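## Task

Take the water bottle standing behind the front row on the second shelf of the supply shelving (the lowest shelf counts as the first) and place it upright in the cart's top tray. Every other item on that shelf must still be on it at the end, upright and not on top of anything. Open the gripper and back the robot away afterwards. The robot must not tip over or be left leaning, or the task fails. A result that holds only because the robot is still supporting it is not counted.

## Robot and tools

Robot: a Hello Robot Stretch 3 with a single arm. It has a two-wheeled base (0.33 m long, 0.34 m wide), a lift that slides up a mast, and a telescoping arm pointing out of the robot's RIGHT side, ending in a wrist with yaw, pitch and roll and a two-finger gripper. The arm cannot reach forward; to move the gripper forward or back you drive the base. The base turns on the spot around a point midway between the wheels, 0.05 m behind its front edge. With arm retracted and wrist folded, a turn sweeps a 0.28 m radius circle; an unfolded level gripper reaches beyond it.

Frames: the base frame has its origin on the floor between the drive wheels, x forward, y left, z up. hand_pose (reported, not commanded) is in this frame, located where the closed fingertips meet; with all wrist joints at zero its x axis points up, y back along the arm toward the mast, z toward the rear. The odometry frame is the base frame at scene start.

Tools:
- execute_actions {actions, cameras}: actions is a list holding zero or one action. An action may contain base, joints, or both, plus optional contact_limits. Base and joint motions begin together and may finish at different times. An empty list only reports state and images. cameras is a list chosen from head_camera, nav_camera, wrist_camera, all; omitted/null/["all"] gives all, [] gives none. The pictures line gives the image order.
- base takes one command only, as a relative offset from where the base last reported itself: {"translate_m": d}, straight-line drive in metres, -1 to 1, forward positive (no sideways motion); or {"rotate_rad": d}, turn in place in radians, -3.2 to 3.2, left/counter-clockwise positive.
- joints is one object keyed by joint name, each value an absolute target (not an offset): lift_m 0 to 1.1 m (arm height on mast); arm_m 0 to 0.52 m (extension); wrist_yaw_rad -1.345 to 4.42 (0 along the arm, positive toward the robot's front, 3.0 folded over the base); wrist_pitch_rad -1.57 to 0.451 (0 level, negative tips fingers down); wrist_roll_rad -2.911 to 2.911 (0 fingers side by side, level); gripper_m -0.089 to 0.179 (larger is wider; actual fingertip gap is about 0.007 less when nearly shut and 0.025 less when fully open, zero below 0.007); head_pan_rad -3.953 to 1.73 (0 forward, positive left, -1.57 along the arm); head_tilt_rad -1.53 to 0.419 (0 level, negative down). Tolerances for done: lift/arm/gripper ±0.004, wrist yaw/roll and head ±0.02, pitch ±0.05. A joint or base left out of an action may still be driving to an older target without its status showing it. Bad keys or out-of-range values reject the whole call with no motion.
- contact_limits: {"arm_m": n}, n a motor effort percentage 1 to 100; the arm halts (contact_stop) when its effort reaches about n (or -n when retracting) and holds no harder than that until the next action. Too small stops immediately; values above the maximum are clipped. The result shows current, default and maximum.
- wait {seconds}: 0 to 10 s with no new command; returns state and images.
- zoom_image {camera, region}: enlarges [x0, y0, x1, y1] pixels (origin top-left, at most 504x504) of that camera's latest full image.
- finished_scene {scene}: ends scene 1 or 2 irreversibly and reports success; the next scene's task arrives in its result. Replying without any tool call ends everything. After a summary, start with an empty execute_actions to learn the current scene.

Result lines: base_status and joint_status tell how each motion of the last accepted action ended: done (for the base, wheels turned the full amount, slip included); off_target (stopped short, may still be pushing); contact_stop, time_out, torque_fault (target dropped; it holds where it stopped unless slack or off). Lift and arm contact_stop when pressing firmly and then go slack until commanded again; a slack lift may sag under load or be pushed up by closing fingers on a surface. Base, wrist and head never contact-stop and will keep shoving. A wrist servo that strains for several seconds switches off for 10 s (torque_fault) and goes limp. on_its_own covers things this call did not command; "held at" is a target, not a position. motor_effort is percent of maximum, positive toward larger values, bracket = peak of last action; readings carry fixed offsets and noise. Positive wheel effort pushes forward. A rest effort outside its normal range hints at pushing or carrying. lidar_m: 12 distances in 30-degree sectors from straight ahead counter-clockwise (4th left, 7th behind, 10th right), in a plane 0.17 m up, 0.15 to 12 m, blind to clear objects, partly blocked by the mast and by the robot when the lift is low; "-" means nothing seen. wrist_depth_mm and head_depth_mm: 7x7 median depths (wrist 45 to 1000 mm, head 280 to 4000 mm, head image sent sideways). base_odometry counts wheel rotation only; heading -3.142 to 3.142, left positive; turned_by_wheels and turned_by_imu give turning since the previous result; base_tilt in degrees, forward/right positive, with a fixed bias up to about 4 degrees.

Cameras: head_camera and nav_camera move with head pan/tilt; wrist_camera rides on the gripper. Calibration lines give K, distortion and T_world_to_cam (base frame to camera), with small errors, larger for the wrist camera.

Practice: full base speed (0.30 m/s, 1.9 rad/s) needs lift_m under 0.30, arm_m under 0.03 and wrist_yaw_rad over 2.54; otherwise 0.10 m/s and 0.63 rad/s. Fold or unfold the wrist only with lift_m 0.32 to 0.95, pitch -0.4 and roll near 0; once folded the lift may go down to 0.25. If yaw is below -0.4, keep pitch at -0.5 or lower. To grasp, command gripper_m below the object's width; to release, go at least 0.02 above where the fingers made contact. Gripper readings don't confirm a hold. Overly hard squeezing triggers a stall guard and grip weakens; send a new value to re-squeeze. The robot holds its last command while you think, and loose objects may get nudged occasionally. Avoid tipping: pushing the arm into something rigid with the gripper above about 0.45 m, repeating a push after a contact_stop, driving while gripping or hooking something fixed, or snagging furniture (worst backing up). If it leans, reverse the last move in small steps, free the gripper, and drop lift_m to about 0.2. Avoid dropping, slamming, knocking over or forcing objects.

Each tool is called after ">>>" as name([rows], argument=value, ...), one row to a line, values as JSON.

## Session

>>> execute_actions(actions=[])

Scene clock: 0.00 s.
base_odometry: x=+0.000 y=+0.000 heading=+0.000 (m, m, rad; odometry frame)
turned_by_wheels: +0.000 (rad since the last result)
turned_by_imu: +0.000 (rad since the last result)
base_tilt: forward=+1.0 right=+1.5 (deg)
lidar_m: 2.34 2.24 1.19 1.14 1.45 1.47 1.68 1.71 2.31 1.91 2.28 2.44
head_depth_mm: 1869 2597 2615 2619 2347 2360 2084 / 1854 2592 2588 2599 2314 2350 2082 / 1827 2568 2559 2630 2313 2318 2104 / 1831 2584 2570 2585 2289 2320 2143 / 1810 2577 2559 2584 2277 2304 2148 / 1783 2525 2544 2575 2566 2595 2168 / 1960 2495 2540 2541 2565 2571 2183
base_status: not commanded
joint_positions: lift_m=+0.374 arm_m=-0.001 wrist_yaw_rad=+3.025 wrist_pitch_rad=-0.475 wrist_roll_rad=-0.014 gripper_m=+0.037 head_pan_rad=+0.008 head_tilt_rad=+0.014
joint_status: not commanded
motor_effort: left_wheel=+0 right_wheel=+0 lift_m=+34 arm_m=+0 wrist_yaw_rad=+0 wrist_pitch_rad=+5 wrist_roll_rad=+1 gripper_m=+0 head_pan_rad=+1 head_tilt_rad=+2 (%)
hand_pose: x=+0.0039 y=+0.0714 z=+0.3742 quat_wxyz=(+0.205, +0.691, +0.128, +0.681) (m; base frame)
wrist_depth_mm: - - - - - - - / - - - - - - - / - - - - - - - / 802 807 835 842 815 830 828 / 673 659 - 679 671 655 663 / 563 574 - 582 578 569 576 / 504 517 - - 496 494 492
pictures: head_camera (sideways: a quarter turn clockwise sets it upright), nav_camera (sideways: a quarter turn counterclockwise sets it upright), wrist_camera
Images, in order (width x height): head_camera 896x504, nav_camera 672x504, wrist_camera 644x364.

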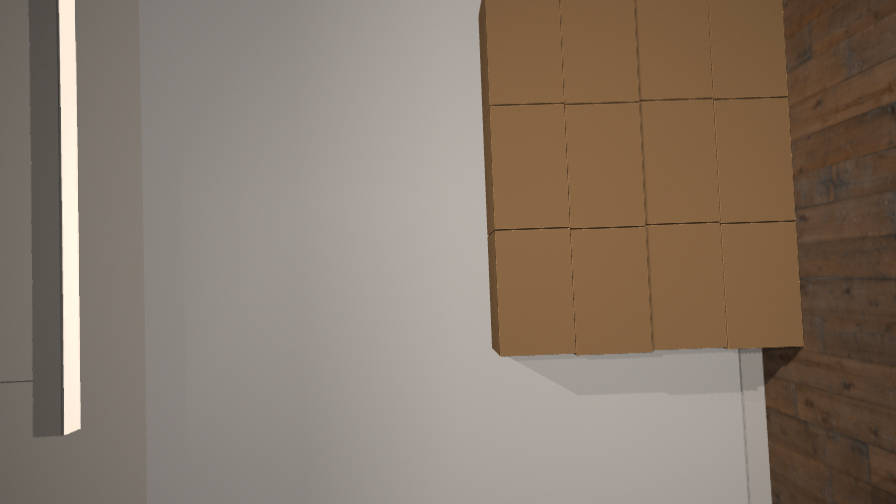

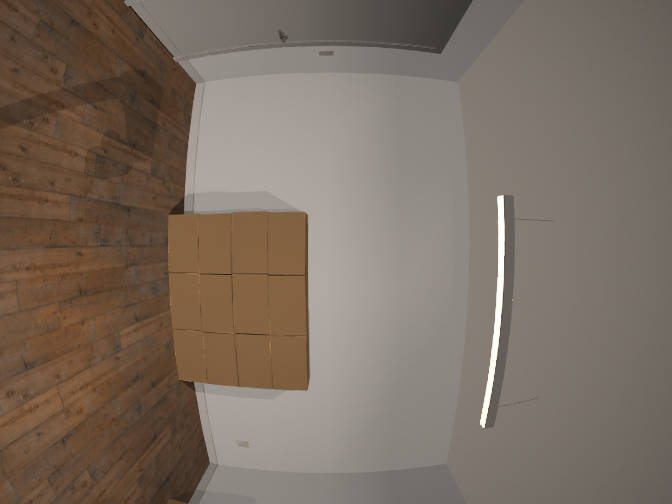

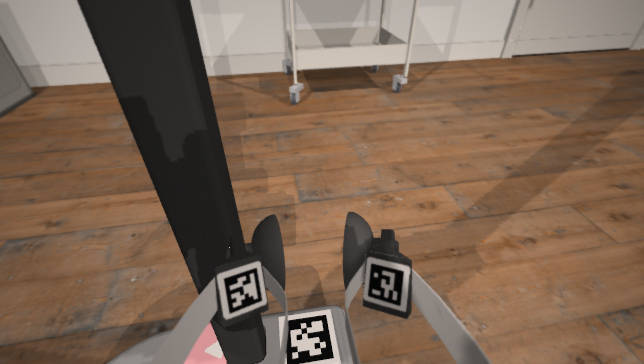

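Cart is to the left. Look around.

>>> execute_actions([
  {"joints":{"head_pan_rad":1.7,"head_tilt_rad":-0.4}},
], cameras=["nav_camera"])

>>> execute_actions([
  {"joints":{"head_pan_rad":-2.4,"head_tilt_rad":-0.4}},
], cameras=["nav_camera"])

Scene clock: 1.50 s.
base_odometry: x=+0.000 y=+0.000 heading=+0.000 (m, m, rad; odometry frame)
turned_by_wheels: +0.000 (rad since the last result)
turned_by_imu: +0.000 (rad since the last result)
base_tilt: forward=+1.1 right=+1.5 (deg)
lidar_m: 2.34 2.23 1.19 1.14 1.45 1.48 1.68 1.71 2.31 1.91 2.29 2.45
head_depth_mm: 1286 1384 1499 1480 1551 1550 1343 / 1292 1384 1505 1485 1544 1545 1349 / 1296 1390 1513 1612 1775 1597 1353 / 1302 1408 1523 1669 1834 1659 1361 / 1306 1413 1532 1682 1837 1678 1371 / 1315 1420 1541 1681 1863 1673 1387 / 1324 1426 1547 1679 - - -
base_status: not commanded
joint_positions: lift_m=+0.374 arm_m=-0.001 wrist_yaw_rad=+3.025 wrist_pitch_rad=-0.475 wrist_roll_rad=-0.014 gripper_m=+0.037 head_pan_rad=+1.693 head_tilt_rad=-0.395
joint_status: all done
motor_effort: left_wheel=+0(0) right_wheel=+0(1) lift_m=+35(34) arm_m=-1(0) wrist_yaw_rad=+0(0) wrist_pitch_rad=+5(5) wrist_roll_rad=+0(0) gripper_m=+0(1) head_pan_rad=+3(38) head_tilt_rad=-3(21) (%)
hand_pose: x=+0.0039 y=+0.0714 z=+0.3742 quat_wxyz=(+0.205, +0.691, +0.128, +0.681) (m; base frame)
wrist_depth_mm: - - - - - - - / - - - - - - - / - - - - - - - / 817 803 816 830 803 813 810 / 666 674 - 670 666 668 674 / 577 555 - 566 582 569 559 / 505 509 - - 485 496 494
pictures: nav_camera (sideways: a quarter turn counterclockwise sets it upright)
camera_calibration (this result's frames):
nav_camera: T_world_to_cam=[[-0.0537033, 0.360621, 0.931165, -1.17328], [0.992669, 0.120399, 0.0106224, 0.0331667], [-0.108281, 0.924909, -0.364443, 0.435954], [0, 0, 0, 1]] pos_world=[-0.0487274, 0.0159002, 1.25105]
Images, in order (width x height): nav_camera 672x504.

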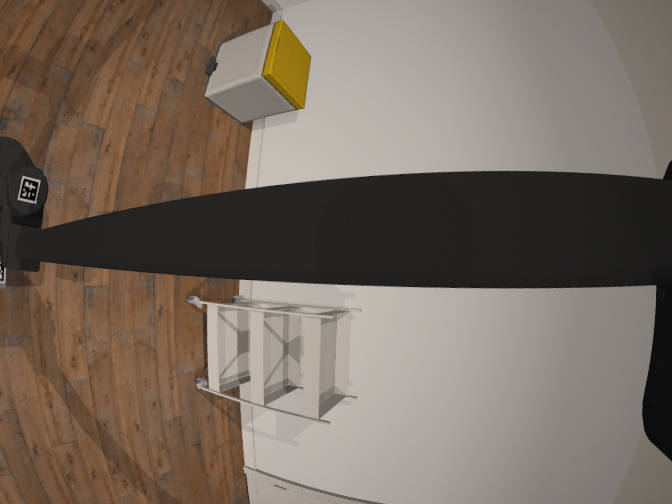

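Scene clock: 3.73 s.
base_odometry: x=+0.000 y=+0.000 heading=+0.000 (m, m, rad; odometry frame)
turned_by_wheels: +0.000 (rad since the last result)
turned_by_imu: +0.000 (rad since the last result)
base_tilt: forward=+1.1 right=+1.5 (deg)
lidar_m: 2.34 2.24 1.19 1.13 1.45 1.47 1.68 1.71 2.32 1.91 2.28 2.44
head_depth_mm: 1891 1989 2123 2291 2045 1658 1348 / 2006 2143 2299 2467 2150 1662 1352 / 2142 2303 2483 2648 2155 1660 1346 / 2318 2497 2704 2894 2140 1664 1359 / 2490 2692 2931 3071 2162 1678 1362 / 2419 2550 2727 2795 2167 1677 1370 / 2198 2317 2457 2591 2182 1682 1369
base_status: not commanded
joint_positions: lift_m=+0.374 arm_m=-0.001 wrist_yaw_rad=+3.025 wrist_pitch_rad=-0.475 wrist_roll_rad=-0.014 gripper_m=+0.037 head_pan_rad=-2.393 head_tilt_rad=-0.395
joint_status: all done
motor_effort: left_wheel=+0(0) right_wheel=+0(0) lift_m=+35(35) arm_m=-1(1) wrist_yaw_rad=+0(0) wrist_pitch_rad=+5(5) wrist_roll_rad=+1(1) gripper_m=+0(0) head_pan_rad=-3(38) head_tilt_rad=-1(1) (%)
hand_pose: x=+0.0039 y=+0.0714 z=+0.3742 quat_wxyz=(+0.205, +0.691, +0.128, +0.681) (m; base frame)
wrist_depth_mm: - - - - - - - / - - - - - - - / - - - - - - - / 822 817 813 811 810 824 816 / 659 676 - 662 660 666 667 / 572 579 - 567 577 573 564 / 498 503 - - 484 495 495
pictures: nav_camera (sideways: a quarter turn counterclockwise sets it upright)
camera_calibration (this result's frames):
nav_camera: T_world_to_cam=[[-0.260734, -0.255204, 0.931068, -1.1719], [-0.679818, 0.733304, 0.0106227, 0.0433684], [-0.685467, -0.630187, -0.36469, 0.439796], [0, 0, 0, 1]] pos_world=[0.025395, -0.0537211, 1.25104]
Images, in order (width x height): nav_camera 672x504.

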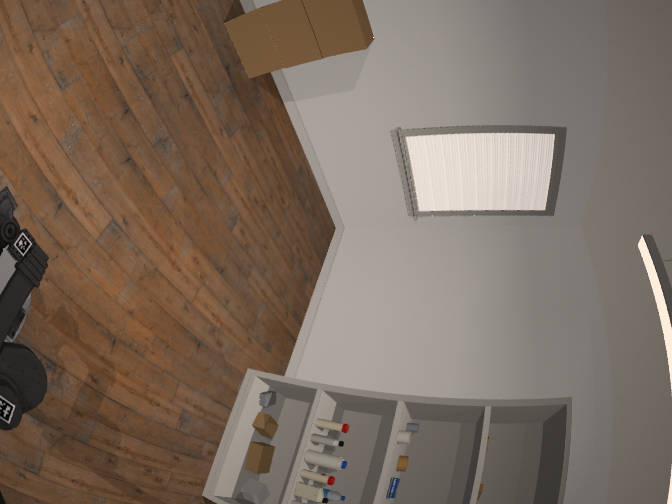

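>>> execute_actions([
  {"joints":{"lift_m":0.25,"head_pan_rad":-3.14,"head_tilt_rad":-0.5}},
], cameras=[])

>>> execute_actions([
  {"base":{"translate_m":-0.95}},
], cameras=["nav_camera","head_camera"])

Scene clock: 5.90 s.
base_odometry: x=+0.000 y=+0.000 heading=+0.000 (m, m, rad; odometry frame)
turned_by_wheels: +0.000 (rad since the last result)
turned_by_imu: +0.000 (rad since the last result)
base_tilt: forward=+1.1 right=+1.4 (deg)
lidar_m: 2.34 2.24 1.19 1.14 1.45 1.47 1.69 1.71 2.32 1.91 2.29 2.46
head_depth_mm: 1815 2004 2209 2381 1889 1514 1269 / 1765 1964 2186 2382 1893 1519 1264 / 1759 1802 1831 2063 1885 1524 1273 / 1766 1898 1945 2172 1894 1525 1272 / 1758 1842 2023 2199 1900 1536 1278 / 1752 1837 2022 2189 1910 1528 1280 / 1711 1648 1836 2232 1912 1532 1286
base_status: not commanded
joint_positions: lift_m=+0.251 arm_m=-0.001 wrist_yaw_rad=+3.025 wrist_pitch_rad=-0.475 wrist_roll_rad=-0.014 gripper_m=+0.037 head_pan_rad=-3.133 head_tilt_rad=-0.493
joint_status: all done
motor_effort: left_wheel=+0(0) right_wheel=+0(0) lift_m=+15(31) arm_m=-1(0) wrist_yaw_rad=+0(0) wrist_pitch_rad=+6(5) wrist_roll_rad=+0(0) gripper_m=+0(0) head_pan_rad=-2(33) head_tilt_rad=-3(10) (%)
hand_pose: x=+0.0039 y=+0.0714 z=+0.2508 quat_wxyz=(+0.206, +0.691, +0.128, +0.681) (m; base frame)
wrist_depth_mm: - - - - - - - / - - - - - - - / 781 827 769 808 764 788 789 / 612 609 611 608 627 621 620 / 493 505 - 519 500 506 491 / 443 - - - 443 431 423 / - - - - 366 371 368
pictures: none
No camera images: the call's "cameras" was empty. Leave "cameras" out to get every camera's image.

Scene clock: 10.70 s.
base_odometry: x=-0.950 y=+0.000 heading=+0.000 (m, m, rad; odometry frame)
turned_by_wheels: +0.000 (rad since the last result)
turned_by_imu: +0.001 (rad since the last result)
base_tilt: forward=+1.1 right=+1.5 (deg)
lidar_m: 3.28 1.63 1.53 1.04 1.08 0.77 0.90 0.86 1.62 2.24 2.02 2.94
head_depth_mm: 835 853 821 891 927 1087 1235 / 969 1047 861 1261 994 1267 1212 / 964 1052 778 1298 979 1355 1215 / 953 1044 839 1271 973 1327 1217 / 952 1039 844 1286 963 1325 1223 / 949 1035 906 1280 1053 1265 1206 / 941 1029 913 1261 1061 1279 1210
base_status: done
joint_positions: lift_m=+0.251 arm_m=-0.001 wrist_yaw_rad=+3.025 wrist_pitch_rad=-0.475 wrist_roll_rad=-0.014 gripper_m=+0.037 head_pan_rad=-3.133 head_tilt_rad=-0.495
joint_status: not commanded
motor_effort: left_wheel=+0(11) right_wheel=+0(8) lift_m=+16(15) arm_m=+0(0) wrist_yaw_rad=+0(1) wrist_pitch_rad=+5(5) wrist_roll_rad=+1(1) gripper_m=+0(0) head_pan_rad=-3(3) head_tilt_rad=-2(2) (%)
hand_pose: x=+0.0039 y=+0.0714 z=+0.2507 quat_wxyz=(+0.206, +0.691, +0.128, +0.681) (m; base frame)
wrist_depth_mm: - - 989 - - - - / - - - - - - - / 815 779 784 791 792 779 785 / 622 620 618 605 615 619 617 / 509 500 - 526 501 500 503 / 441 - - - 439 423 429 / - - - - 369 366 373
pictures: head_camera (sideways: a quarter turn clockwise sets it upright), nav_camera (sideways: a quarter turn counterclockwise sets it upright)
camera_calibration (this result's frames):
head_camera: T_world_to_cam=[[0.482254, -0.0387217, -0.875175, 1.15997], [-0.0175815, -0.999249, 0.0345232, -0.04457], [-0.875855, -0.00126207, -0.482573, 0.59475], [0, 0, 0, 1]] pos_world=[-0.0392664, 0.00112988, 1.30372]
nav_camera: T_world_to_cam=[[-0.455466, -0.0133415, 0.890153, -1.11732], [-0.00838543, 0.999908, 0.0106959, 0.0391788], [-0.890214, -0.0025927, -0.455536, 0.559263], [0, 0, 0, 1]] pos_world=[-0.0107102, -0.0526319, 1.24893]
Images, in order (width x height): head_camera 896x504, nav_camera 672x504.

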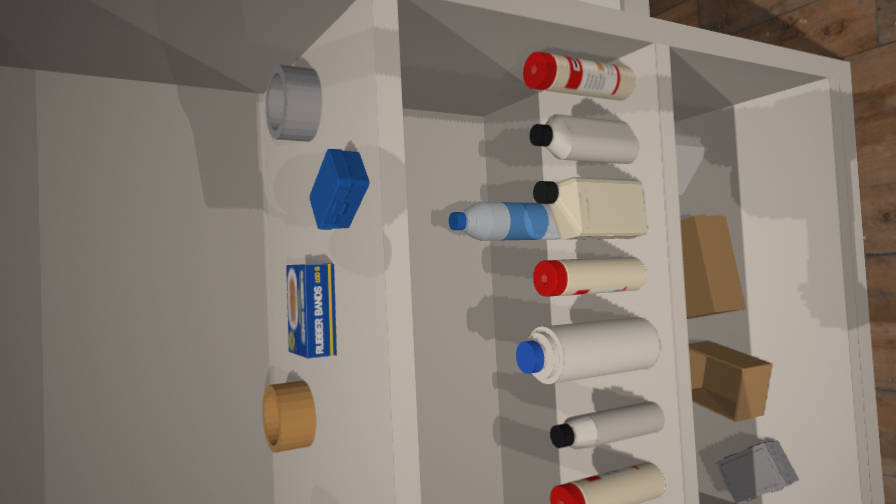

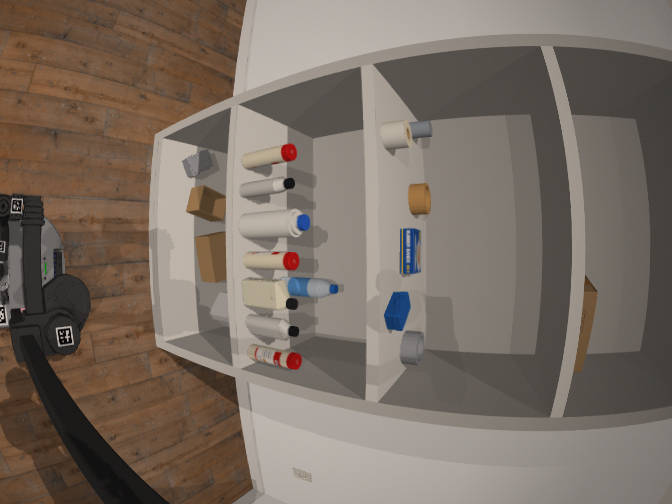

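>>> execute_actions([
  {"base":{"translate_m":-0.25}},
], cameras=[])

>>> execute_actions([
  {"base":{"rotate_rad":-1.571},"joints":{"head_pan_rad":-1.57,"head_tilt_rad":-0.7}},
], cameras=[])

>>> execute_actions([
  {"joints":{"lift_m":0.6,"wrist_pitch_rad":-0.4}},
], cameras=[])

>>> execute_actions([
  {"joints":{"wrist_yaw_rad":0,"gripper_m":0.15}},
], cameras=[])

>>> execute_actions([
  {"joints":{"wrist_pitch_rad":0}},
], cameras=["head_camera","wrist_camera"])

Scene clock: 13.97 s.
base_odometry: x=-1.200 y=+0.000 heading=+0.000 (m, m, rad; odometry frame)
turned_by_wheels: +0.000 (rad since the last result)
turned_by_imu: +0.001 (rad since the last result)
base_tilt: forward=+1.1 right=+1.5 (deg)
lidar_m: 3.53 1.70 1.60 1.04 1.35 0.56 0.65 0.74 0.68 2.25 2.11 3.09
head_depth_mm: 747 805 765 594 853 821 801 / 753 822 871 545 1043 752 784 / 747 821 866 549 864 726 767 / 745 813 859 602 1013 851 767 / 738 807 854 604 1051 877 772 / 735 801 850 607 1019 688 754 / 731 797 840 610 1024 911 743
base_status: done
joint_positions: lift_m=+0.251 arm_m=-0.001 wrist_yaw_rad=+3.025 wrist_pitch_rad=-0.475 wrist_roll_rad=-0.014 gripper_m=+0.037 head_pan_rad=-3.133 head_tilt_rad=-0.495
joint_status: not commanded
motor_effort: left_wheel=+0(9) right_wheel=+0(8) lift_m=+16(16) arm_m=-1(1) wrist_yaw_rad=+0(0) wrist_pitch_rad=+5(5) wrist_roll_rad=+0(1) gripper_m=-1(1) head_pan_rad=-3(3) head_tilt_rad=-1(1) (%)
hand_pose: x=+0.0039 y=+0.0714 z=+0.2507 quat_wxyz=(+0.206, +0.691, +0.128, +0.681) (m; base frame)
wrist_depth_mm: - - 956 - - - - / - - - - - - - / 798 805 803 792 797 792 808 / 614 616 617 623 614 607 616 / 509 506 - 518 506 504 497 / 444 - - - 433 428 427 / - - - - 361 369 366
pictures: none
No camera images: the call's "cameras" was empty. Leave "cameras" out to get every camera's image.

Scene clock: 16.13 s.
base_odometry: x=-1.200 y=+0.000 heading=-1.571 (m, m, rad; odometry frame)
turned_by_wheels: -1.571 (rad since the last result)
turned_by_imu: -1.547 (rad since the last result)
base_tilt: forward=+1.1 right=+1.5 (deg)
lidar_m: 2.24 2.11 3.13 3.54 1.70 1.59 1.04 1.33 0.55 0.65 0.63 0.68
head_depth_mm: 757 677 564 892 817 954 1140 / 764 780 524 1079 823 1182 1132 / 757 780 533 899 778 1177 1130 / 755 786 569 1031 859 1185 1139 / 750 789 570 1061 880 1182 1124 / 745 793 571 1062 753 842 1126 / 739 701 574 1064 910 823 1127
base_status: done
joint_positions: lift_m=+0.251 arm_m=-0.001 wrist_yaw_rad=+3.025 wrist_pitch_rad=-0.475 wrist_roll_rad=-0.014 gripper_m=+0.037 head_pan_rad=-1.577 head_tilt_rad=-0.691
joint_status: all done
motor_effort: left_wheel=+3(14) right_wheel=-3(9) lift_m=+17(15) arm_m=-1(1) wrist_yaw_rad=+0(0) wrist_pitch_rad=+5(5) wrist_roll_rad=+1(0) gripper_m=-1(1) head_pan_rad=+3(39) head_tilt_rad=-4(14) (%)
hand_pose: x=+0.0039 y=+0.0713 z=+0.2507 quat_wxyz=(+0.206, +0.691, +0.128, +0.681) (m; base frame)
wrist_depth_mm: - - - - - - - / - - - - - - - / 802 772 810 794 783 766 767 / 626 622 608 606 614 608 615 / 515 503 - 533 509 516 503 / 445 - - - 437 423 426 / - - - - 365 368 368
pictures: none
No camera images: the call's "cameras" was empty. Leave "cameras" out to get every camera's image.

Scene clock: 20.13 s.
base_odometry: x=-1.200 y=+0.000 heading=-1.571 (m, m, rad; odometry frame)
turned_by_wheels: +0.000 (rad since the last result)
turned_by_imu: +0.001 (rad since the last result)
base_tilt: forward=+1.1 right=+1.5 (deg)
lidar_m: 2.24 2.10 3.13 3.53 1.70 1.59 1.04 1.33 0.55 0.65 0.63 0.68
head_depth_mm: 757 678 563 894 819 957 1141 / 765 780 525 1085 822 1182 1141 / 757 784 533 898 779 1180 1141 / 754 782 570 1027 857 1181 1141 / 749 789 570 1063 882 1179 1137 / 744 790 572 1064 753 841 1129 / 739 697 573 1063 910 825 1125
base_status: not commanded
joint_positions: lift_m=+0.599 arm_m=-0.001 wrist_yaw_rad=+3.025 wrist_pitch_rad=-0.421 wrist_roll_rad=-0.014 gripper_m=+0.037 head_pan_rad=-1.577 head_tilt_rad=-0.691
joint_status: all done
motor_effort: left_wheel=+3(3) right_wheel=-3(3) lift_m=+51(51) arm_m=-1(0) wrist_yaw_rad=+0(0) wrist_pitch_rad=+7(6) wrist_roll_rad=+0(1) gripper_m=+0(0) head_pan_rad=+4(3) head_tilt_rad=-2(3) (%)
hand_pose: x=+0.0047 y=+0.0785 z=+0.6113 quat_wxyz=(+0.187, +0.694, +0.109, +0.687) (m; base frame)
wrist_depth_mm: - - - - - - - / - - - - - - - / - - - - - - - / - - - - - - - / - - - - - - - / 867 882 - 897 872 874 850 / 747 762 738 744 728 731 732
pictures: none
No camera images: the call's "cameras" was empty. Leave "cameras" out to get every camera's image.

Scene clock: 22.63 s.
base_odometry: x=-1.200 y=+0.000 heading=-1.571 (m, m, rad; odometry frame)
turned_by_wheels: +0.000 (rad since the last result)
turned_by_imu: +0.000 (rad since the last result)
base_tilt: forward=+1.1 right=+1.5 (deg)
lidar_m: 2.25 2.11 3.13 3.53 1.70 1.59 1.04 1.33 0.56 0.65 0.63 0.68
head_depth_mm: 758 676 564 893 819 957 1140 / 764 779 525 1084 822 1180 1137 / 759 781 534 897 783 1178 1139 / 753 785 569 1031 857 1179 1131 / 749 790 569 1061 879 840 1123 / 744 794 571 1067 752 843 1129 / 741 699 574 1062 909 824 1130
base_status: not commanded
joint_positions: lift_m=+0.599 arm_m=-0.001 wrist_yaw_rad=+0.002 wrist_pitch_rad=-0.421 wrist_roll_rad=-0.014 gripper_m=+0.150 head_pan_rad=-1.577 head_tilt_rad=-0.691
joint_status: all done
motor_effort: left_wheel=+3(3) right_wheel=-3(3) lift_m=+51(52) arm_m=-1(0) wrist_yaw_rad=-2(3) wrist_pitch_rad=+7(7) wrist_roll_rad=+1(0) gripper_m=+0(81) head_pan_rad=+3(3) head_tilt_rad=-4(3) (%)
hand_pose: x=-0.0210 y=-0.3681 z=+0.6113 quat_wxyz=(+0.697, +0.150, -0.686, -0.146) (m; base frame)
wrist_depth_mm: 193 202 215 371 234 249 331 / 572 215 575 246 231 248 258 / 409 235 267 262 256 273 274 / 280 262 293 296 287 313 305 / 275 280 282 277 281 287 289 / 557 - 691 654 705 - 343 / 570 628 654 655 649 502 705
pictures: none
No camera images: the call's "cameras" was empty. Leave "cameras" out to get every camera's image.

Scene clock: 23.67 s.
base_odometry: x=-1.200 y=+0.000 heading=-1.571 (m, m, rad; odometry frame)
turned_by_wheels: +0.000 (rad since the last result)
turned_by_imu: +0.000 (rad since the last result)
base_tilt: forward=+1.1 right=+1.5 (deg)
lidar_m: 2.25 2.10 3.13 3.53 1.70 1.59 1.04 1.33 0.56 0.65 0.63 0.68
head_depth_mm: 758 679 565 896 821 958 1139 / 765 780 525 1083 820 1178 1140 / 759 783 535 899 778 1195 1145 / 754 785 570 1033 858 1014 1137 / 749 790 571 1063 878 1187 1124 / 744 791 572 1061 752 842 1124 / 740 700 574 1063 907 828 1125
base_status: not commanded
joint_positions: lift_m=+0.599 arm_m=-0.001 wrist_yaw_rad=+0.002 wrist_pitch_rad=-0.025 wrist_roll_rad=-0.014 gripper_m=+0.150 head_pan_rad=-1.577 head_tilt_rad=-0.691
joint_status: all done
motor_effort: left_wheel=+3(3) right_wheel=-3(3) lift_m=+51(52) arm_m=-1(0) wrist_yaw_rad=-1(2) wrist_pitch_rad=+8(10) wrist_roll_rad=+1(0) gripper_m=+0(1) head_pan_rad=+2(4) head_tilt_rad=-4(3) (%)
hand_pose: x=-0.0208 y=-0.3996 z=+0.7075 quat_wxyz=(+0.712, +0.010, -0.702, -0.008) (m; base frame)
wrist_depth_mm: 579 582 594 601 610 480 330 / 591 614 602 623 630 481 329 / 616 614 617 639 646 493 329 / 623 237 650 643 653 458 296 / 629 230 566 433 257 273 268 / 285 - 277 266 259 - 277 / - 248 280 272 268 287 300
pictures: head_camera (sideways: a quarter turn clockwise sets it upright), wrist_camera
camera_calibration (this result's frames):
head_camera: T_world_to_cam=[[0.0468926, 0.64355, -0.763967, 1.01763], [0.998839, -0.038667, 0.0287368, -0.0432288], [-0.0110467, -0.764427, -0.644616, 0.800292], [0, 0, 0, 1]] pos_world=[0.0043, -0.0448015, 1.29456]
wrist_camera: T_world_to_cam=[[-0.998307, 0.0331798, -0.0477743, 0.0260156], [0.0533173, 0.193694, -0.979612, 0.807021], [-0.0232498, -0.980501, -0.195135, -0.0906638], [0, 0, 0, 1]] pos_world=[-0.0191645, -0.246074, 0.774119]
Images, in order (width x height): head_camera 896x504, wrist_camera 644x364.

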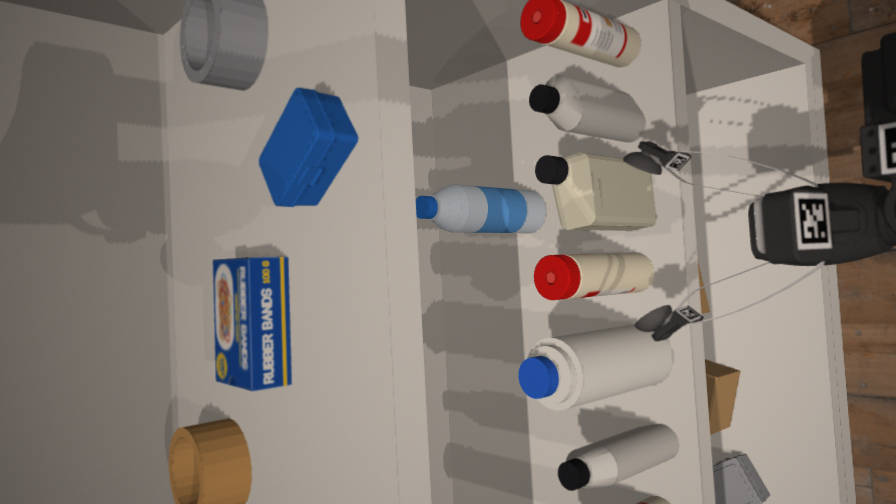

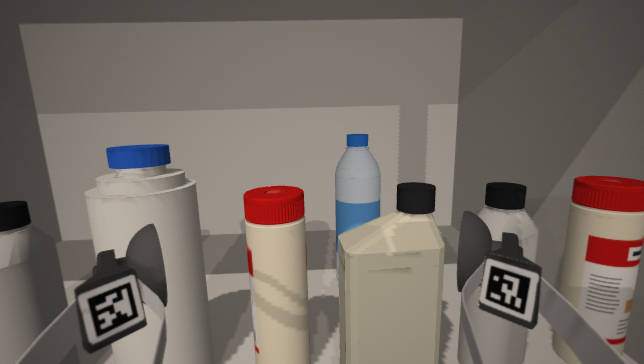

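>>> execute_actions([
  {"base":{"translate_m":-0.062},"joints":{"lift_m":0.49,"gripper_m":0.125}},
], cameras=["wrist_camera"])

>>> execute_actions([
  {"joints":{"arm_m":0.08}},
], cameras=["wrist_camera","head_camera"])

Scene clock: 25.73 s.
base_odometry: x=-1.200 y=+0.062 heading=-1.571 (m, m, rad; odometry frame)
turned_by_wheels: +0.000 (rad since the last result)
turned_by_imu: +0.001 (rad since the last result)
base_tilt: forward=+1.1 right=+1.5 (deg)
lidar_m: 2.31 2.17 3.16 3.54 1.66 1.52 0.98 1.33 0.52 0.66 0.65 0.73
head_depth_mm: 682 663 565 733 752 954 1161 / 766 674 566 976 847 987 1131 / 757 781 526 1055 821 1174 1133 / 755 787 529 869 790 1181 1141 / 751 790 571 1062 801 1018 1126 / 744 792 572 1065 784 821 1124 / 741 790 574 1063 885 841 1129
base_status: done
joint_positions: lift_m=+0.491 arm_m=-0.001 wrist_yaw_rad=+0.002 wrist_pitch_rad=-0.024 wrist_roll_rad=-0.014 gripper_m=+0.125 head_pan_rad=-1.577 head_tilt_rad=-0.691
joint_status: all done
motor_effort: left_wheel=+3(7) right_wheel=-3(9) lift_m=+15(42) arm_m=-1(0) wrist_yaw_rad=-1(2) wrist_pitch_rad=+8(8) wrist_roll_rad=+1(1) gripper_m=+0(79) head_pan_rad=+3(3) head_tilt_rad=-2(3) (%)
hand_pose: x=-0.0209 y=-0.3996 z=+0.5993 quat_wxyz=(+0.712, +0.009, -0.702, -0.008) (m; base frame)
wrist_depth_mm: 225 583 589 608 616 388 262 / 216 593 608 246 612 385 239 / 218 252 246 232 247 265 243 / 224 270 247 236 257 268 252 / 229 267 255 244 273 272 258 / 233 - 250 247 245 255 236 / 214 218 219 224 226 337 242
pictures: wrist_camera
camera_calibration (this result's frames):
wrist_camera: T_world_to_cam=[[-0.998292, 0.033553, -0.0478283, 0.0209176], [0.0534067, 0.192185, -0.979904, 0.700649], [-0.0236868, -0.980785, -0.193649, -0.112832], [0, 0, 0, 1]] pos_world=[-0.0192102, -0.24602, 0.665719]
Images, in order (width x height): wrist_camera 644x364.

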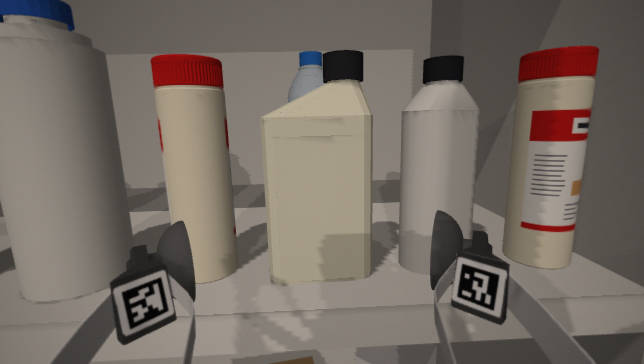

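Scene clock: 27.53 s.
base_odometry: x=-1.200 y=+0.062 heading=-1.571 (m, m, rad; odometry frame)
turned_by_wheels: +0.000 (rad since the last result)
turned_by_imu: +0.000 (rad since the last result)
base_tilt: forward=+1.0 right=+1.4 (deg)
lidar_m: 2.31 2.16 3.18 3.52 1.66 1.52 0.98 1.33 0.52 0.66 0.65 0.72
head_depth_mm: 680 660 563 729 749 955 1156 / 766 675 566 981 845 990 1139 / 761 782 526 1053 811 1184 - / 755 788 529 869 789 823 1139 / 751 787 571 1064 831 1181 1128 / 745 789 572 1065 785 824 1127 / 739 791 573 1062 885 844 1125
base_status: not commanded
joint_positions: lift_m=+0.491 arm_m=+0.080 wrist_yaw_rad=+0.002 wrist_pitch_rad=-0.024 wrist_roll_rad=-0.014 gripper_m=+0.125 head_pan_rad=-1.577 head_tilt_rad=-0.691
joint_status: all done
motor_effort: left_wheel=+3(3) right_wheel=-3(3) lift_m=+15(16) arm_m=+3(2) wrist_yaw_rad=-1(1) wrist_pitch_rad=+8(8) wrist_roll_rad=+1(1) gripper_m=+1(2) head_pan_rad=+3(2) head_tilt_rad=-3(3) (%)
hand_pose: x=-0.0210 y=-0.4802 z=+0.5993 quat_wxyz=(+0.712, +0.009, -0.702, -0.008) (m; base frame)
wrist_depth_mm: 508 168 522 511 529 320 265 / 530 151 535 156 552 167 265 / 530 154 538 151 171 163 193 / 551 160 181 155 184 167 194 / 321 164 190 161 298 174 195 / 199 - 209 166 218 207 198 / 190 177 181 172 178 177 183
pictures: head_camera (sideways: a quarter turn clockwise sets it upright), wrist_camera
camera_calibration (this result's frames):
head_camera: T_world_to_cam=[[0.0468665, 0.643552, -0.763967, 1.01763], [0.99884, -0.0386265, 0.0287368, -0.0432288], [-0.0110157, -0.764427, -0.644616, 0.800292], [0, 0, 0, 1]] pos_world=[0.00430181, -0.0448016, 1.29456]
wrist_camera: T_world_to_cam=[[-0.99828, 0.0339022, -0.0478283, 0.0237006], [0.0534739, 0.192163, -0.979905, 0.716135], [-0.02403, -0.980777, -0.193646, -0.191889], [0, 0, 0, 1]] pos_world=[-0.0192459, -0.326618, 0.66572]
Images, in order (width x height): head_camera 896x504, wrist_camera 644x364.

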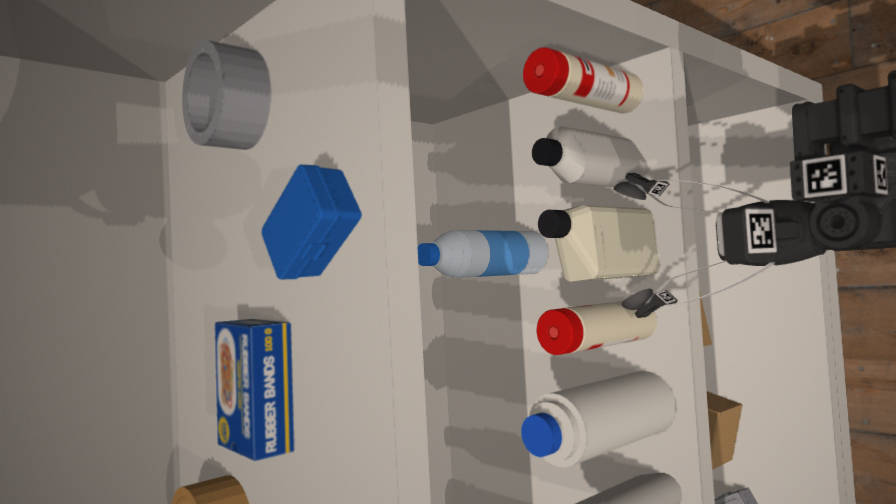

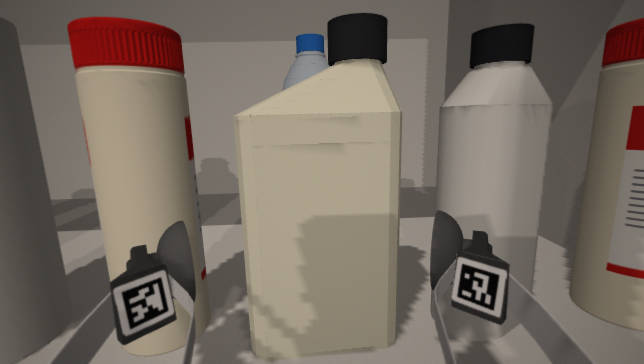

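>>> execute_actions([
  {"joints":{"lift_m":0.53,"gripper_m":0.108}},
], cameras=[])

>>> execute_actions([
  {"joints":{"arm_m":0.135}},
], cameras=["wrist_camera","head_camera"])

Scene clock: 28.83 s.
base_odometry: x=-1.200 y=+0.062 heading=-1.571 (m, m, rad; odometry frame)
turned_by_wheels: +0.000 (rad since the last result)
turned_by_imu: +0.000 (rad since the last result)
base_tilt: forward=+1.1 right=+1.5 (deg)
lidar_m: 2.30 2.16 3.16 3.54 1.66 1.52 0.98 1.33 0.52 0.66 0.65 0.73
head_depth_mm: 681 659 564 732 754 953 1161 / 766 673 566 982 846 993 - / 760 781 526 1055 811 1179 - / 755 785 529 868 791 822 1136 / 747 790 570 1061 805 1181 1125 / 745 790 573 1059 786 825 1119 / 739 787 572 1057 883 842 1128
base_status: not commanded
joint_positions: lift_m=+0.529 arm_m=+0.080 wrist_yaw_rad=+0.002 wrist_pitch_rad=-0.023 wrist_roll_rad=-0.014 gripper_m=+0.108 head_pan_rad=-1.577 head_tilt_rad=-0.691
joint_status: all done
motor_effort: left_wheel=+3(3) right_wheel=-3(3) lift_m=+52(54) arm_m=+3(2) wrist_yaw_rad=-1(1) wrist_pitch_rad=+8(8) wrist_roll_rad=+1(1) gripper_m=+0(68) head_pan_rad=+2(3) head_tilt_rad=-3(3) (%)
hand_pose: x=-0.0210 y=-0.4802 z=+0.6379 quat_wxyz=(+0.712, +0.009, -0.702, -0.008) (m; base frame)
wrist_depth_mm: 521 518 522 523 531 382 265 / 521 532 529 538 548 391 264 / 535 156 558 319 563 179 194 / 553 160 570 159 187 170 194 / 416 164 180 161 178 175 196 / 200 176 287 167 173 196 197 / 197 178 194 173 196 184 200
pictures: none
No camera images: the call's "cameras" was empty. Leave "cameras" out to get every camera's image.

Scene clock: 30.37 s.
base_odometry: x=-1.200 y=+0.062 heading=-1.571 (m, m, rad; odometry frame)
turned_by_wheels: +0.000 (rad since the last result)
turned_by_imu: +0.000 (rad since the last result)
base_tilt: forward=+1.1 right=+1.4 (deg)
lidar_m: 2.30 2.16 3.17 3.54 1.66 1.52 0.98 1.33 0.52 0.66 0.65 0.73
head_depth_mm: 681 661 564 730 752 955 1158 / 766 675 565 977 830 964 - / 760 781 527 1055 833 825 1125 / 753 783 529 869 774 1179 1138 / 748 790 571 1061 831 1181 1121 / 744 792 572 1063 784 822 1129 / 740 786 574 1062 885 842 1126
base_status: not commanded
joint_positions: lift_m=+0.529 arm_m=+0.135 wrist_yaw_rad=+0.001 wrist_pitch_rad=-0.023 wrist_roll_rad=-0.014 gripper_m=+0.108 head_pan_rad=-1.577 head_tilt_rad=-0.691
joint_status: all done
motor_effort: left_wheel=+3(3) right_wheel=-3(3) lift_m=+52(52) arm_m=+3(3) wrist_yaw_rad=+0(1) wrist_pitch_rad=+8(8) wrist_roll_rad=+0(0) gripper_m=+1(1) head_pan_rad=+2(2) head_tilt_rad=-2(3) (%)
hand_pose: x=-0.0212 y=-0.5352 z=+0.6379 quat_wxyz=(+0.712, +0.009, -0.702, -0.008) (m; base frame)
wrist_depth_mm: 461 463 465 477 480 375 260 / 463 487 486 284 494 384 254 / 121 147 506 269 514 393 127 / 123 144 511 114 121 137 121 / 127 143 106 109 115 131 119 / 130 136 109 113 119 127 124 / 134 154 113 118 124 143 135
pictures: head_camera (sideways: a quarter turn clockwise sets it upright), wrist_camera
camera_calibration (this result's frames):
head_camera: T_world_to_cam=[[0.0468664, 0.643552, -0.763967, 1.01763], [0.99884, -0.0386264, 0.0287368, -0.0432288], [-0.0110157, -0.764428, -0.644616, 0.800292], [0, 0, 0, 1]] pos_world=[0.00430182, -0.0448016, 1.29456]
wrist_camera: T_world_to_cam=[[-0.998257, 0.0345605, -0.047836, 0.0275985], [0.0536026, 0.191906, -0.979948, 0.764438], [-0.0246875, -0.980805, -0.193424, -0.238531], [0, 0, 0, 1]] pos_world=[-0.0193142, -0.381606, 0.704293]
Images, in order (width x height): head_camera 896x504, wrist_camera 644x364.

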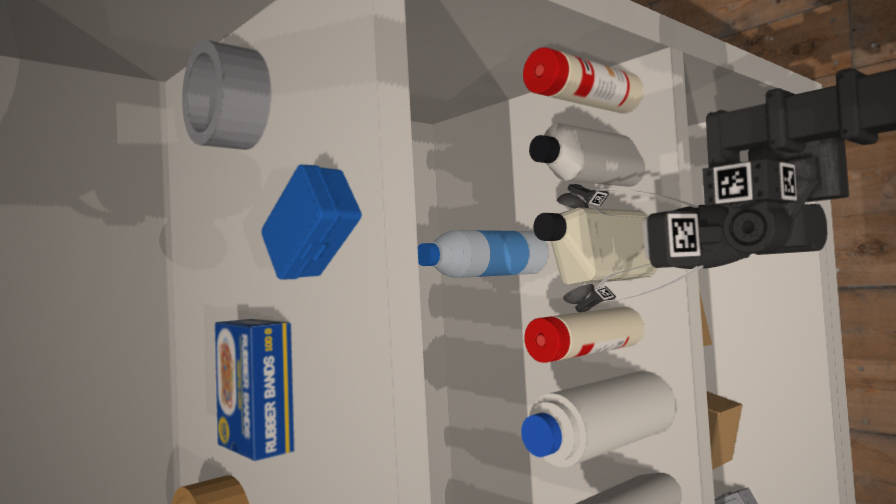

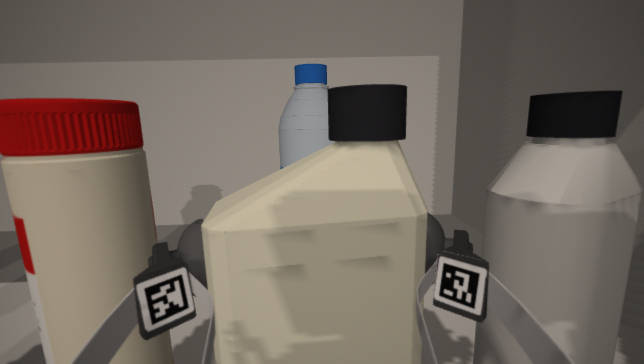

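>>> execute_actions([
  {"joints":{"arm_m":0.118,"gripper_m":0.05}},
], cameras=["wrist_camera"])

>>> execute_actions([
  {"joints":{"lift_m":0.56}},
], cameras=[])

>>> execute_actions([
  {"joints":{"arm_m":0.0}},
], cameras=["wrist_camera","head_camera"])

Scene clock: 32.90 s.
base_odometry: x=-1.200 y=+0.062 heading=-1.571 (m, m, rad; odometry frame)
turned_by_wheels: +0.000 (rad since the last result)
turned_by_imu: +0.000 (rad since the last result)
base_tilt: forward=+1.1 right=+1.5 (deg)
lidar_m: 2.30 2.16 3.18 3.54 1.66 1.53 0.98 1.33 0.52 0.66 0.65 0.73
head_depth_mm: 681 662 564 730 750 957 1162 / 763 675 565 977 829 965 - / 759 783 526 1056 834 838 - / 754 783 529 867 777 841 1121 / 748 789 569 1061 829 1183 1130 / 743 791 573 1062 785 823 1126 / 740 791 572 1064 886 844 1129
base_status: not commanded
joint_positions: lift_m=+0.529 arm_m=+0.118 wrist_yaw_rad=+0.001 wrist_pitch_rad=-0.023 wrist_roll_rad=-0.014 gripper_m=+0.051 head_pan_rad=-1.577 head_tilt_rad=-0.691
joint_status: all done
motor_effort: left_wheel=+3(3) right_wheel=-3(3) lift_m=+51(52) arm_m=-4(4) wrist_yaw_rad=-1(1) wrist_pitch_rad=+8(8) wrist_roll_rad=+1(0) gripper_m=-18(91) head_pan_rad=+3(3) head_tilt_rad=-3(3) (%)
hand_pose: x=-0.0212 y=-0.5189 z=+0.6379 quat_wxyz=(+0.712, +0.009, -0.702, -0.008) (m; base frame)
wrist_depth_mm: 477 480 480 496 495 380 260 / 498 493 496 502 505 383 252 / 134 150 521 282 518 163 242 / 138 150 531 117 537 142 146 / 286 152 112 114 117 139 152 / 307 149 115 117 120 140 172 / 240 162 120 121 129 153 181
pictures: wrist_camera
camera_calibration (this result's frames):
wrist_camera: T_world_to_cam=[[-0.998257, 0.0345574, -0.0478349, 0.0270339], [0.053601, 0.191906, -0.979948, 0.761312], [-0.0246846, -0.980805, -0.193424, -0.222551], [0, 0, 0, 1]] pos_world=[-0.0193139, -0.365313, 0.704293]
Images, in order (width x height): wrist_camera 644x364.

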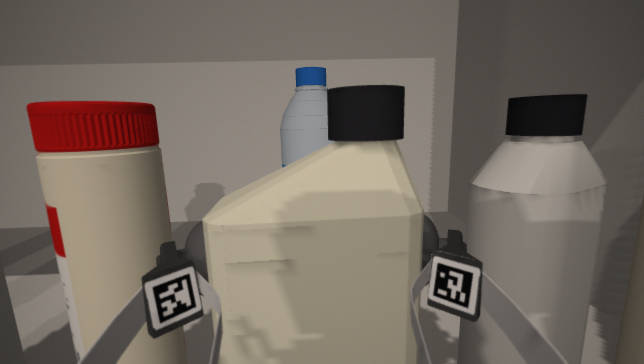

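Scene clock: 33.97 s.
base_odometry: x=-1.200 y=+0.062 heading=-1.571 (m, m, rad; odometry frame)
turned_by_wheels: +0.000 (rad since the last result)
turned_by_imu: +0.000 (rad since the last result)
base_tilt: forward=+1.1 right=+1.4 (deg)
lidar_m: 2.30 2.16 3.17 3.53 1.66 1.52 0.98 1.33 0.52 0.66 0.65 0.73
head_depth_mm: 683 660 564 731 750 954 1159 / 766 676 565 983 828 896 - / 758 785 525 1062 831 836 1119 / 753 786 530 869 750 1183 1127 / 751 788 570 1060 830 1182 1124 / 745 792 571 1067 784 823 1127 / 741 787 572 1063 886 844 1129
base_status: not commanded
joint_positions: lift_m=+0.559 arm_m=+0.118 wrist_yaw_rad=+0.001 wrist_pitch_rad=-0.024 wrist_roll_rad=-0.014 gripper_m=+0.051 head_pan_rad=-1.577 head_tilt_rad=-0.691
joint_status: all done
motor_effort: left_wheel=+3(3) right_wheel=-3(3) lift_m=+52(51) arm_m=-4(3) wrist_yaw_rad=-1(1) wrist_pitch_rad=+8(8) wrist_roll_rad=+0(0) gripper_m=-17(18) head_pan_rad=+3(3) head_tilt_rad=-4(5) (%)
hand_pose: x=-0.0212 y=-0.5189 z=+0.6677 quat_wxyz=(+0.712, +0.009, -0.702, -0.008) (m; base frame)
wrist_depth_mm: 477 479 482 485 491 381 263 / 492 490 504 499 516 391 264 / 501 505 520 290 514 387 264 / 157 158 524 117 537 159 245 / 322 152 112 114 117 147 176 / 361 149 115 117 121 140 173 / 282 163 119 121 128 153 182
pictures: none
No camera images: the call's "cameras" was empty. Leave "cameras" out to get every camera's image.

Scene clock: 36.10 s.
base_odometry: x=-1.200 y=+0.062 heading=-1.571 (m, m, rad; odometry frame)
turned_by_wheels: +0.000 (rad since the last result)
turned_by_imu: +0.000 (rad since the last result)
base_tilt: forward=+1.1 right=+1.4 (deg)
lidar_m: 2.31 2.16 3.18 3.54 1.66 1.52 0.98 1.33 0.52 0.66 0.65 0.72
head_depth_mm: 683 661 565 729 751 951 1160 / 766 674 567 981 832 991 1131 / 760 783 526 1057 879 1008 1140 / 753 787 529 868 924 661 1140 / 749 791 571 1064 851 1183 1127 / 744 791 572 1061 782 824 1128 / 741 788 573 1060 888 841 1130
base_status: not commanded
joint_positions: lift_m=+0.559 arm_m=+0.000 wrist_yaw_rad=+0.001 wrist_pitch_rad=-0.024 wrist_roll_rad=-0.014 gripper_m=+0.051 head_pan_rad=-1.577 head_tilt_rad=-0.691
joint_status: all done
motor_effort: left_wheel=+3(3) right_wheel=-3(3) lift_m=+53(53) arm_m=-4(3) wrist_yaw_rad=+0(1) wrist_pitch_rad=+8(8) wrist_roll_rad=+1(1) gripper_m=-20(18) head_pan_rad=+3(3) head_tilt_rad=-3(2) (%)
hand_pose: x=-0.0212 y=-0.4009 z=+0.6676 quat_wxyz=(+0.712, +0.009, -0.702, -0.008) (m; base frame)
wrist_depth_mm: 584 577 591 590 610 383 261 / 582 602 605 604 629 384 265 / 230 606 629 402 531 393 254 / 223 265 261 117 252 271 248 / 229 267 112 114 117 275 258 / 233 254 115 118 121 273 266 / 243 273 120 122 128 271 262
pictures: head_camera (sideways: a quarter turn clockwise sets it upright), wrist_camera
camera_calibration (this result's frames):
head_camera: T_world_to_cam=[[0.0468584, 0.643552, -0.763967, 1.01763], [0.998841, -0.038614, 0.0287368, -0.0432288], [-0.0110062, -0.764428, -0.644615, 0.800292], [0, 0, 0, 1]] pos_world=[0.00430238, -0.0448016, 1.29456]
wrist_camera: T_world_to_cam=[[-0.998257, 0.0346001, -0.0478042, 0.0243748], [0.0536018, 0.192812, -0.979771, 0.768047], [-0.024683, -0.980626, -0.19433, -0.100367], [0, 0, 0, 1]] pos_world=[-0.0193138, -0.247354, 0.734171]
Images, in order (width x height): head_camera 896x504, wrist_camera 644x364.

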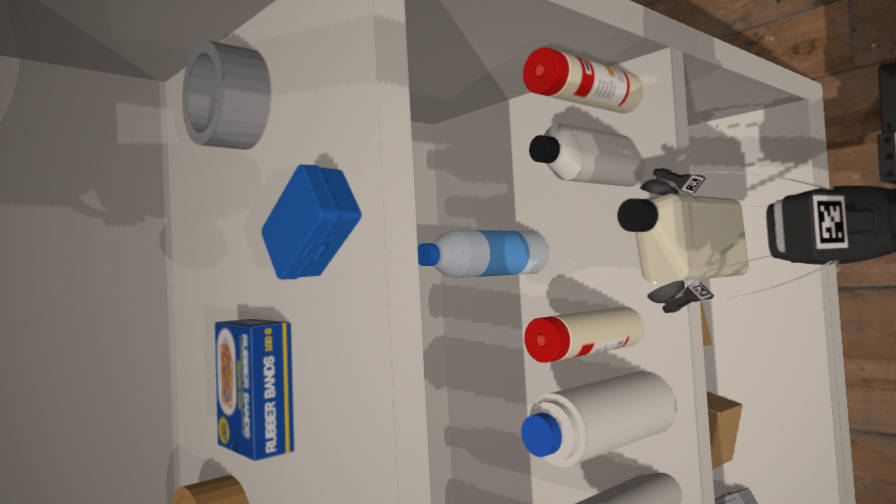

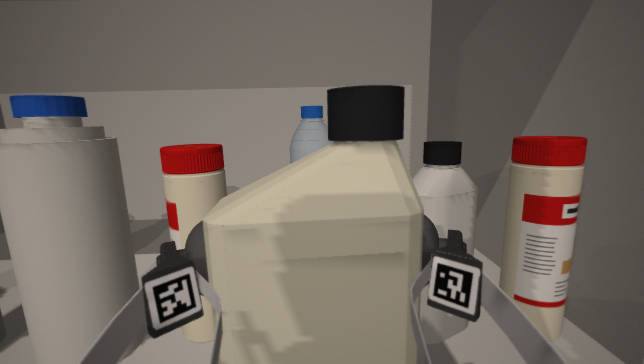

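>>> execute_actions([
  {"base":{"translate_m":0.12},"joints":{"lift_m":1.05}},
], cameras=["wrist_camera"])

>>> execute_actions([
  {"joints":{"arm_m":0.11}},
], cameras=["wrist_camera","nav_camera"])

Scene clock: 41.67 s.
base_odometry: x=-1.200 y=-0.058 heading=-1.571 (m, m, rad; odometry frame)
turned_by_wheels: +0.000 (rad since the last result)
turned_by_imu: +0.001 (rad since the last result)
base_tilt: forward=+1.0 right=+1.4 (deg)
lidar_m: 2.19 2.06 3.08 3.52 1.74 1.65 1.10 1.33 0.59 0.61 0.62 0.63
head_depth_mm: 756 - - - - 1078 1144 / 749 - - - - 1202 1133 / 291 - - - - 1204 1136 / 728 - - - 902 1179 1140 / 748 327 529 1063 717 1183 1127 / 743 704 572 1062 901 826 1120 / 740 753 574 1033 907 824 1125
base_status: done
joint_positions: lift_m=+1.049 arm_m=+0.000 wrist_yaw_rad=+0.001 wrist_pitch_rad=-0.025 wrist_roll_rad=-0.014 gripper_m=+0.051 head_pan_rad=-1.577 head_tilt_rad=-0.691
joint_status: all done
motor_effort: left_wheel=+3(10) right_wheel=-3(6) lift_m=+52(52) arm_m=-3(3) wrist_yaw_rad=-1(1) wrist_pitch_rad=+8(8) wrist_roll_rad=+1(1) gripper_m=-18(19) head_pan_rad=+2(3) head_tilt_rad=-1(3) (%)
hand_pose: x=-0.0212 y=-0.4009 z=+1.1575 quat_wxyz=(+0.712, +0.009, -0.702, -0.009) (m; base frame)
wrist_depth_mm: 559 578 585 599 596 567 392 / 569 604 616 623 614 578 391 / 576 621 630 623 641 567 398 / 573 632 642 116 652 578 396 / 512 646 112 113 117 484 397 / 459 475 114 117 121 410 387 / 334 328 119 121 128 276 324
pictures: wrist_camera
camera_calibration (this result's frames):
wrist_camera: T_world_to_cam=[[-0.998257, 0.0346207, -0.0477891, 0.0477838], [0.0536015, 0.193228, -0.979689, 1.2481], [-0.0246833, -0.980543, -0.194747, -0.00463524], [0, 0, 0, 1]] pos_world=[-0.0193138, -0.247367, 1.22413]
Images, in order (width x height): wrist_camera 644x364.

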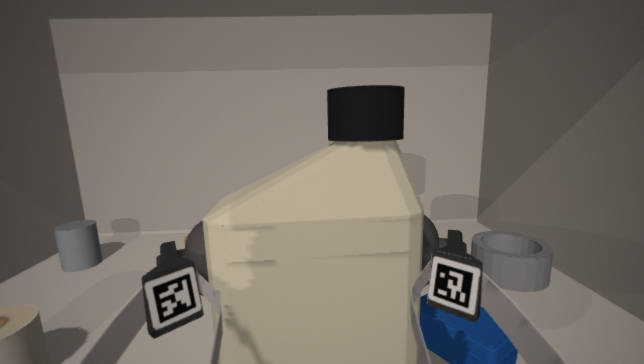

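Scene clock: 43.73 s.
base_odometry: x=-1.200 y=-0.058 heading=-1.571 (m, m, rad; odometry frame)
turned_by_wheels: +0.000 (rad since the last result)
turned_by_imu: +0.000 (rad since the last result)
base_tilt: forward=+1.1 right=+1.5 (deg)
lidar_m: 2.19 2.06 3.08 3.54 1.74 1.65 1.10 1.32 0.59 0.61 0.62 0.63
head_depth_mm: - - - 1023 855 1062 1139 / - - - 1083 916 1180 1132 / - - - 889 920 1182 1135 / - - - 1060 834 1178 1141 / 736 603 572 1059 720 1184 1122 / 744 704 573 1066 903 825 1124 / 738 752 574 1039 906 824 1133
base_status: not commanded
joint_positions: lift_m=+1.049 arm_m=+0.110 wrist_yaw_rad=+0.001 wrist_pitch_rad=-0.025 wrist_roll_rad=-0.014 gripper_m=+0.051 head_pan_rad=-1.577 head_tilt_rad=-0.691
joint_status: all done
motor_effort: left_wheel=+3(3) right_wheel=-3(3) lift_m=+53(53) arm_m=+2(3) wrist_yaw_rad=+0(1) wrist_pitch_rad=+8(8) wrist_roll_rad=+1(1) gripper_m=-17(18) head_pan_rad=+2(3) head_tilt_rad=-3(4) (%)
hand_pose: x=-0.0212 y=-0.5102 z=+1.1575 quat_wxyz=(+0.712, +0.009, -0.702, -0.009) (m; base frame)
wrist_depth_mm: 478 485 489 496 506 509 391 / 497 508 499 504 508 520 391 / 511 525 521 520 543 533 396 / 522 529 530 117 540 556 405 / 534 531 112 114 117 545 397 / 423 461 115 118 121 380 352 / 347 323 120 122 129 325 305
pictures: nav_camera (sideways: a quarter turn counterclockwise sets it upright), wrist_camera
camera_calibration (this result's frames):
nav_camera: T_world_to_cam=[[0.00557404, -0.620977, 0.783809, -0.981471], [-0.999935, 0.00431382, 0.0105287, 0.0454477], [-0.00991928, -0.783817, -0.620913, 0.769058], [0, 0, 0, 1]] pos_world=[0.058544, -0.00686691, 1.24633]
wrist_camera: T_world_to_cam=[[-0.998257, 0.034622, -0.0477892, 0.0515679], [0.0536018, 0.193228, -0.979689, 1.26922], [-0.0246845, -0.980543, -0.194747, -0.1118], [0, 0, 0, 1]] pos_world=[-0.0193139, -0.356658, 1.22413]
Images, in order (width x height): nav_camera 672x504, wrist_camera 644x364.

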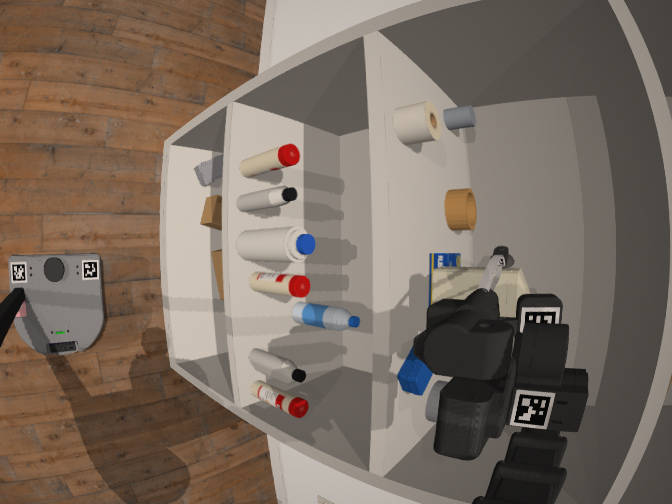

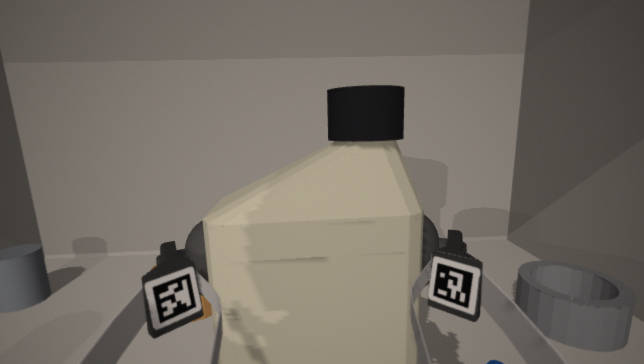

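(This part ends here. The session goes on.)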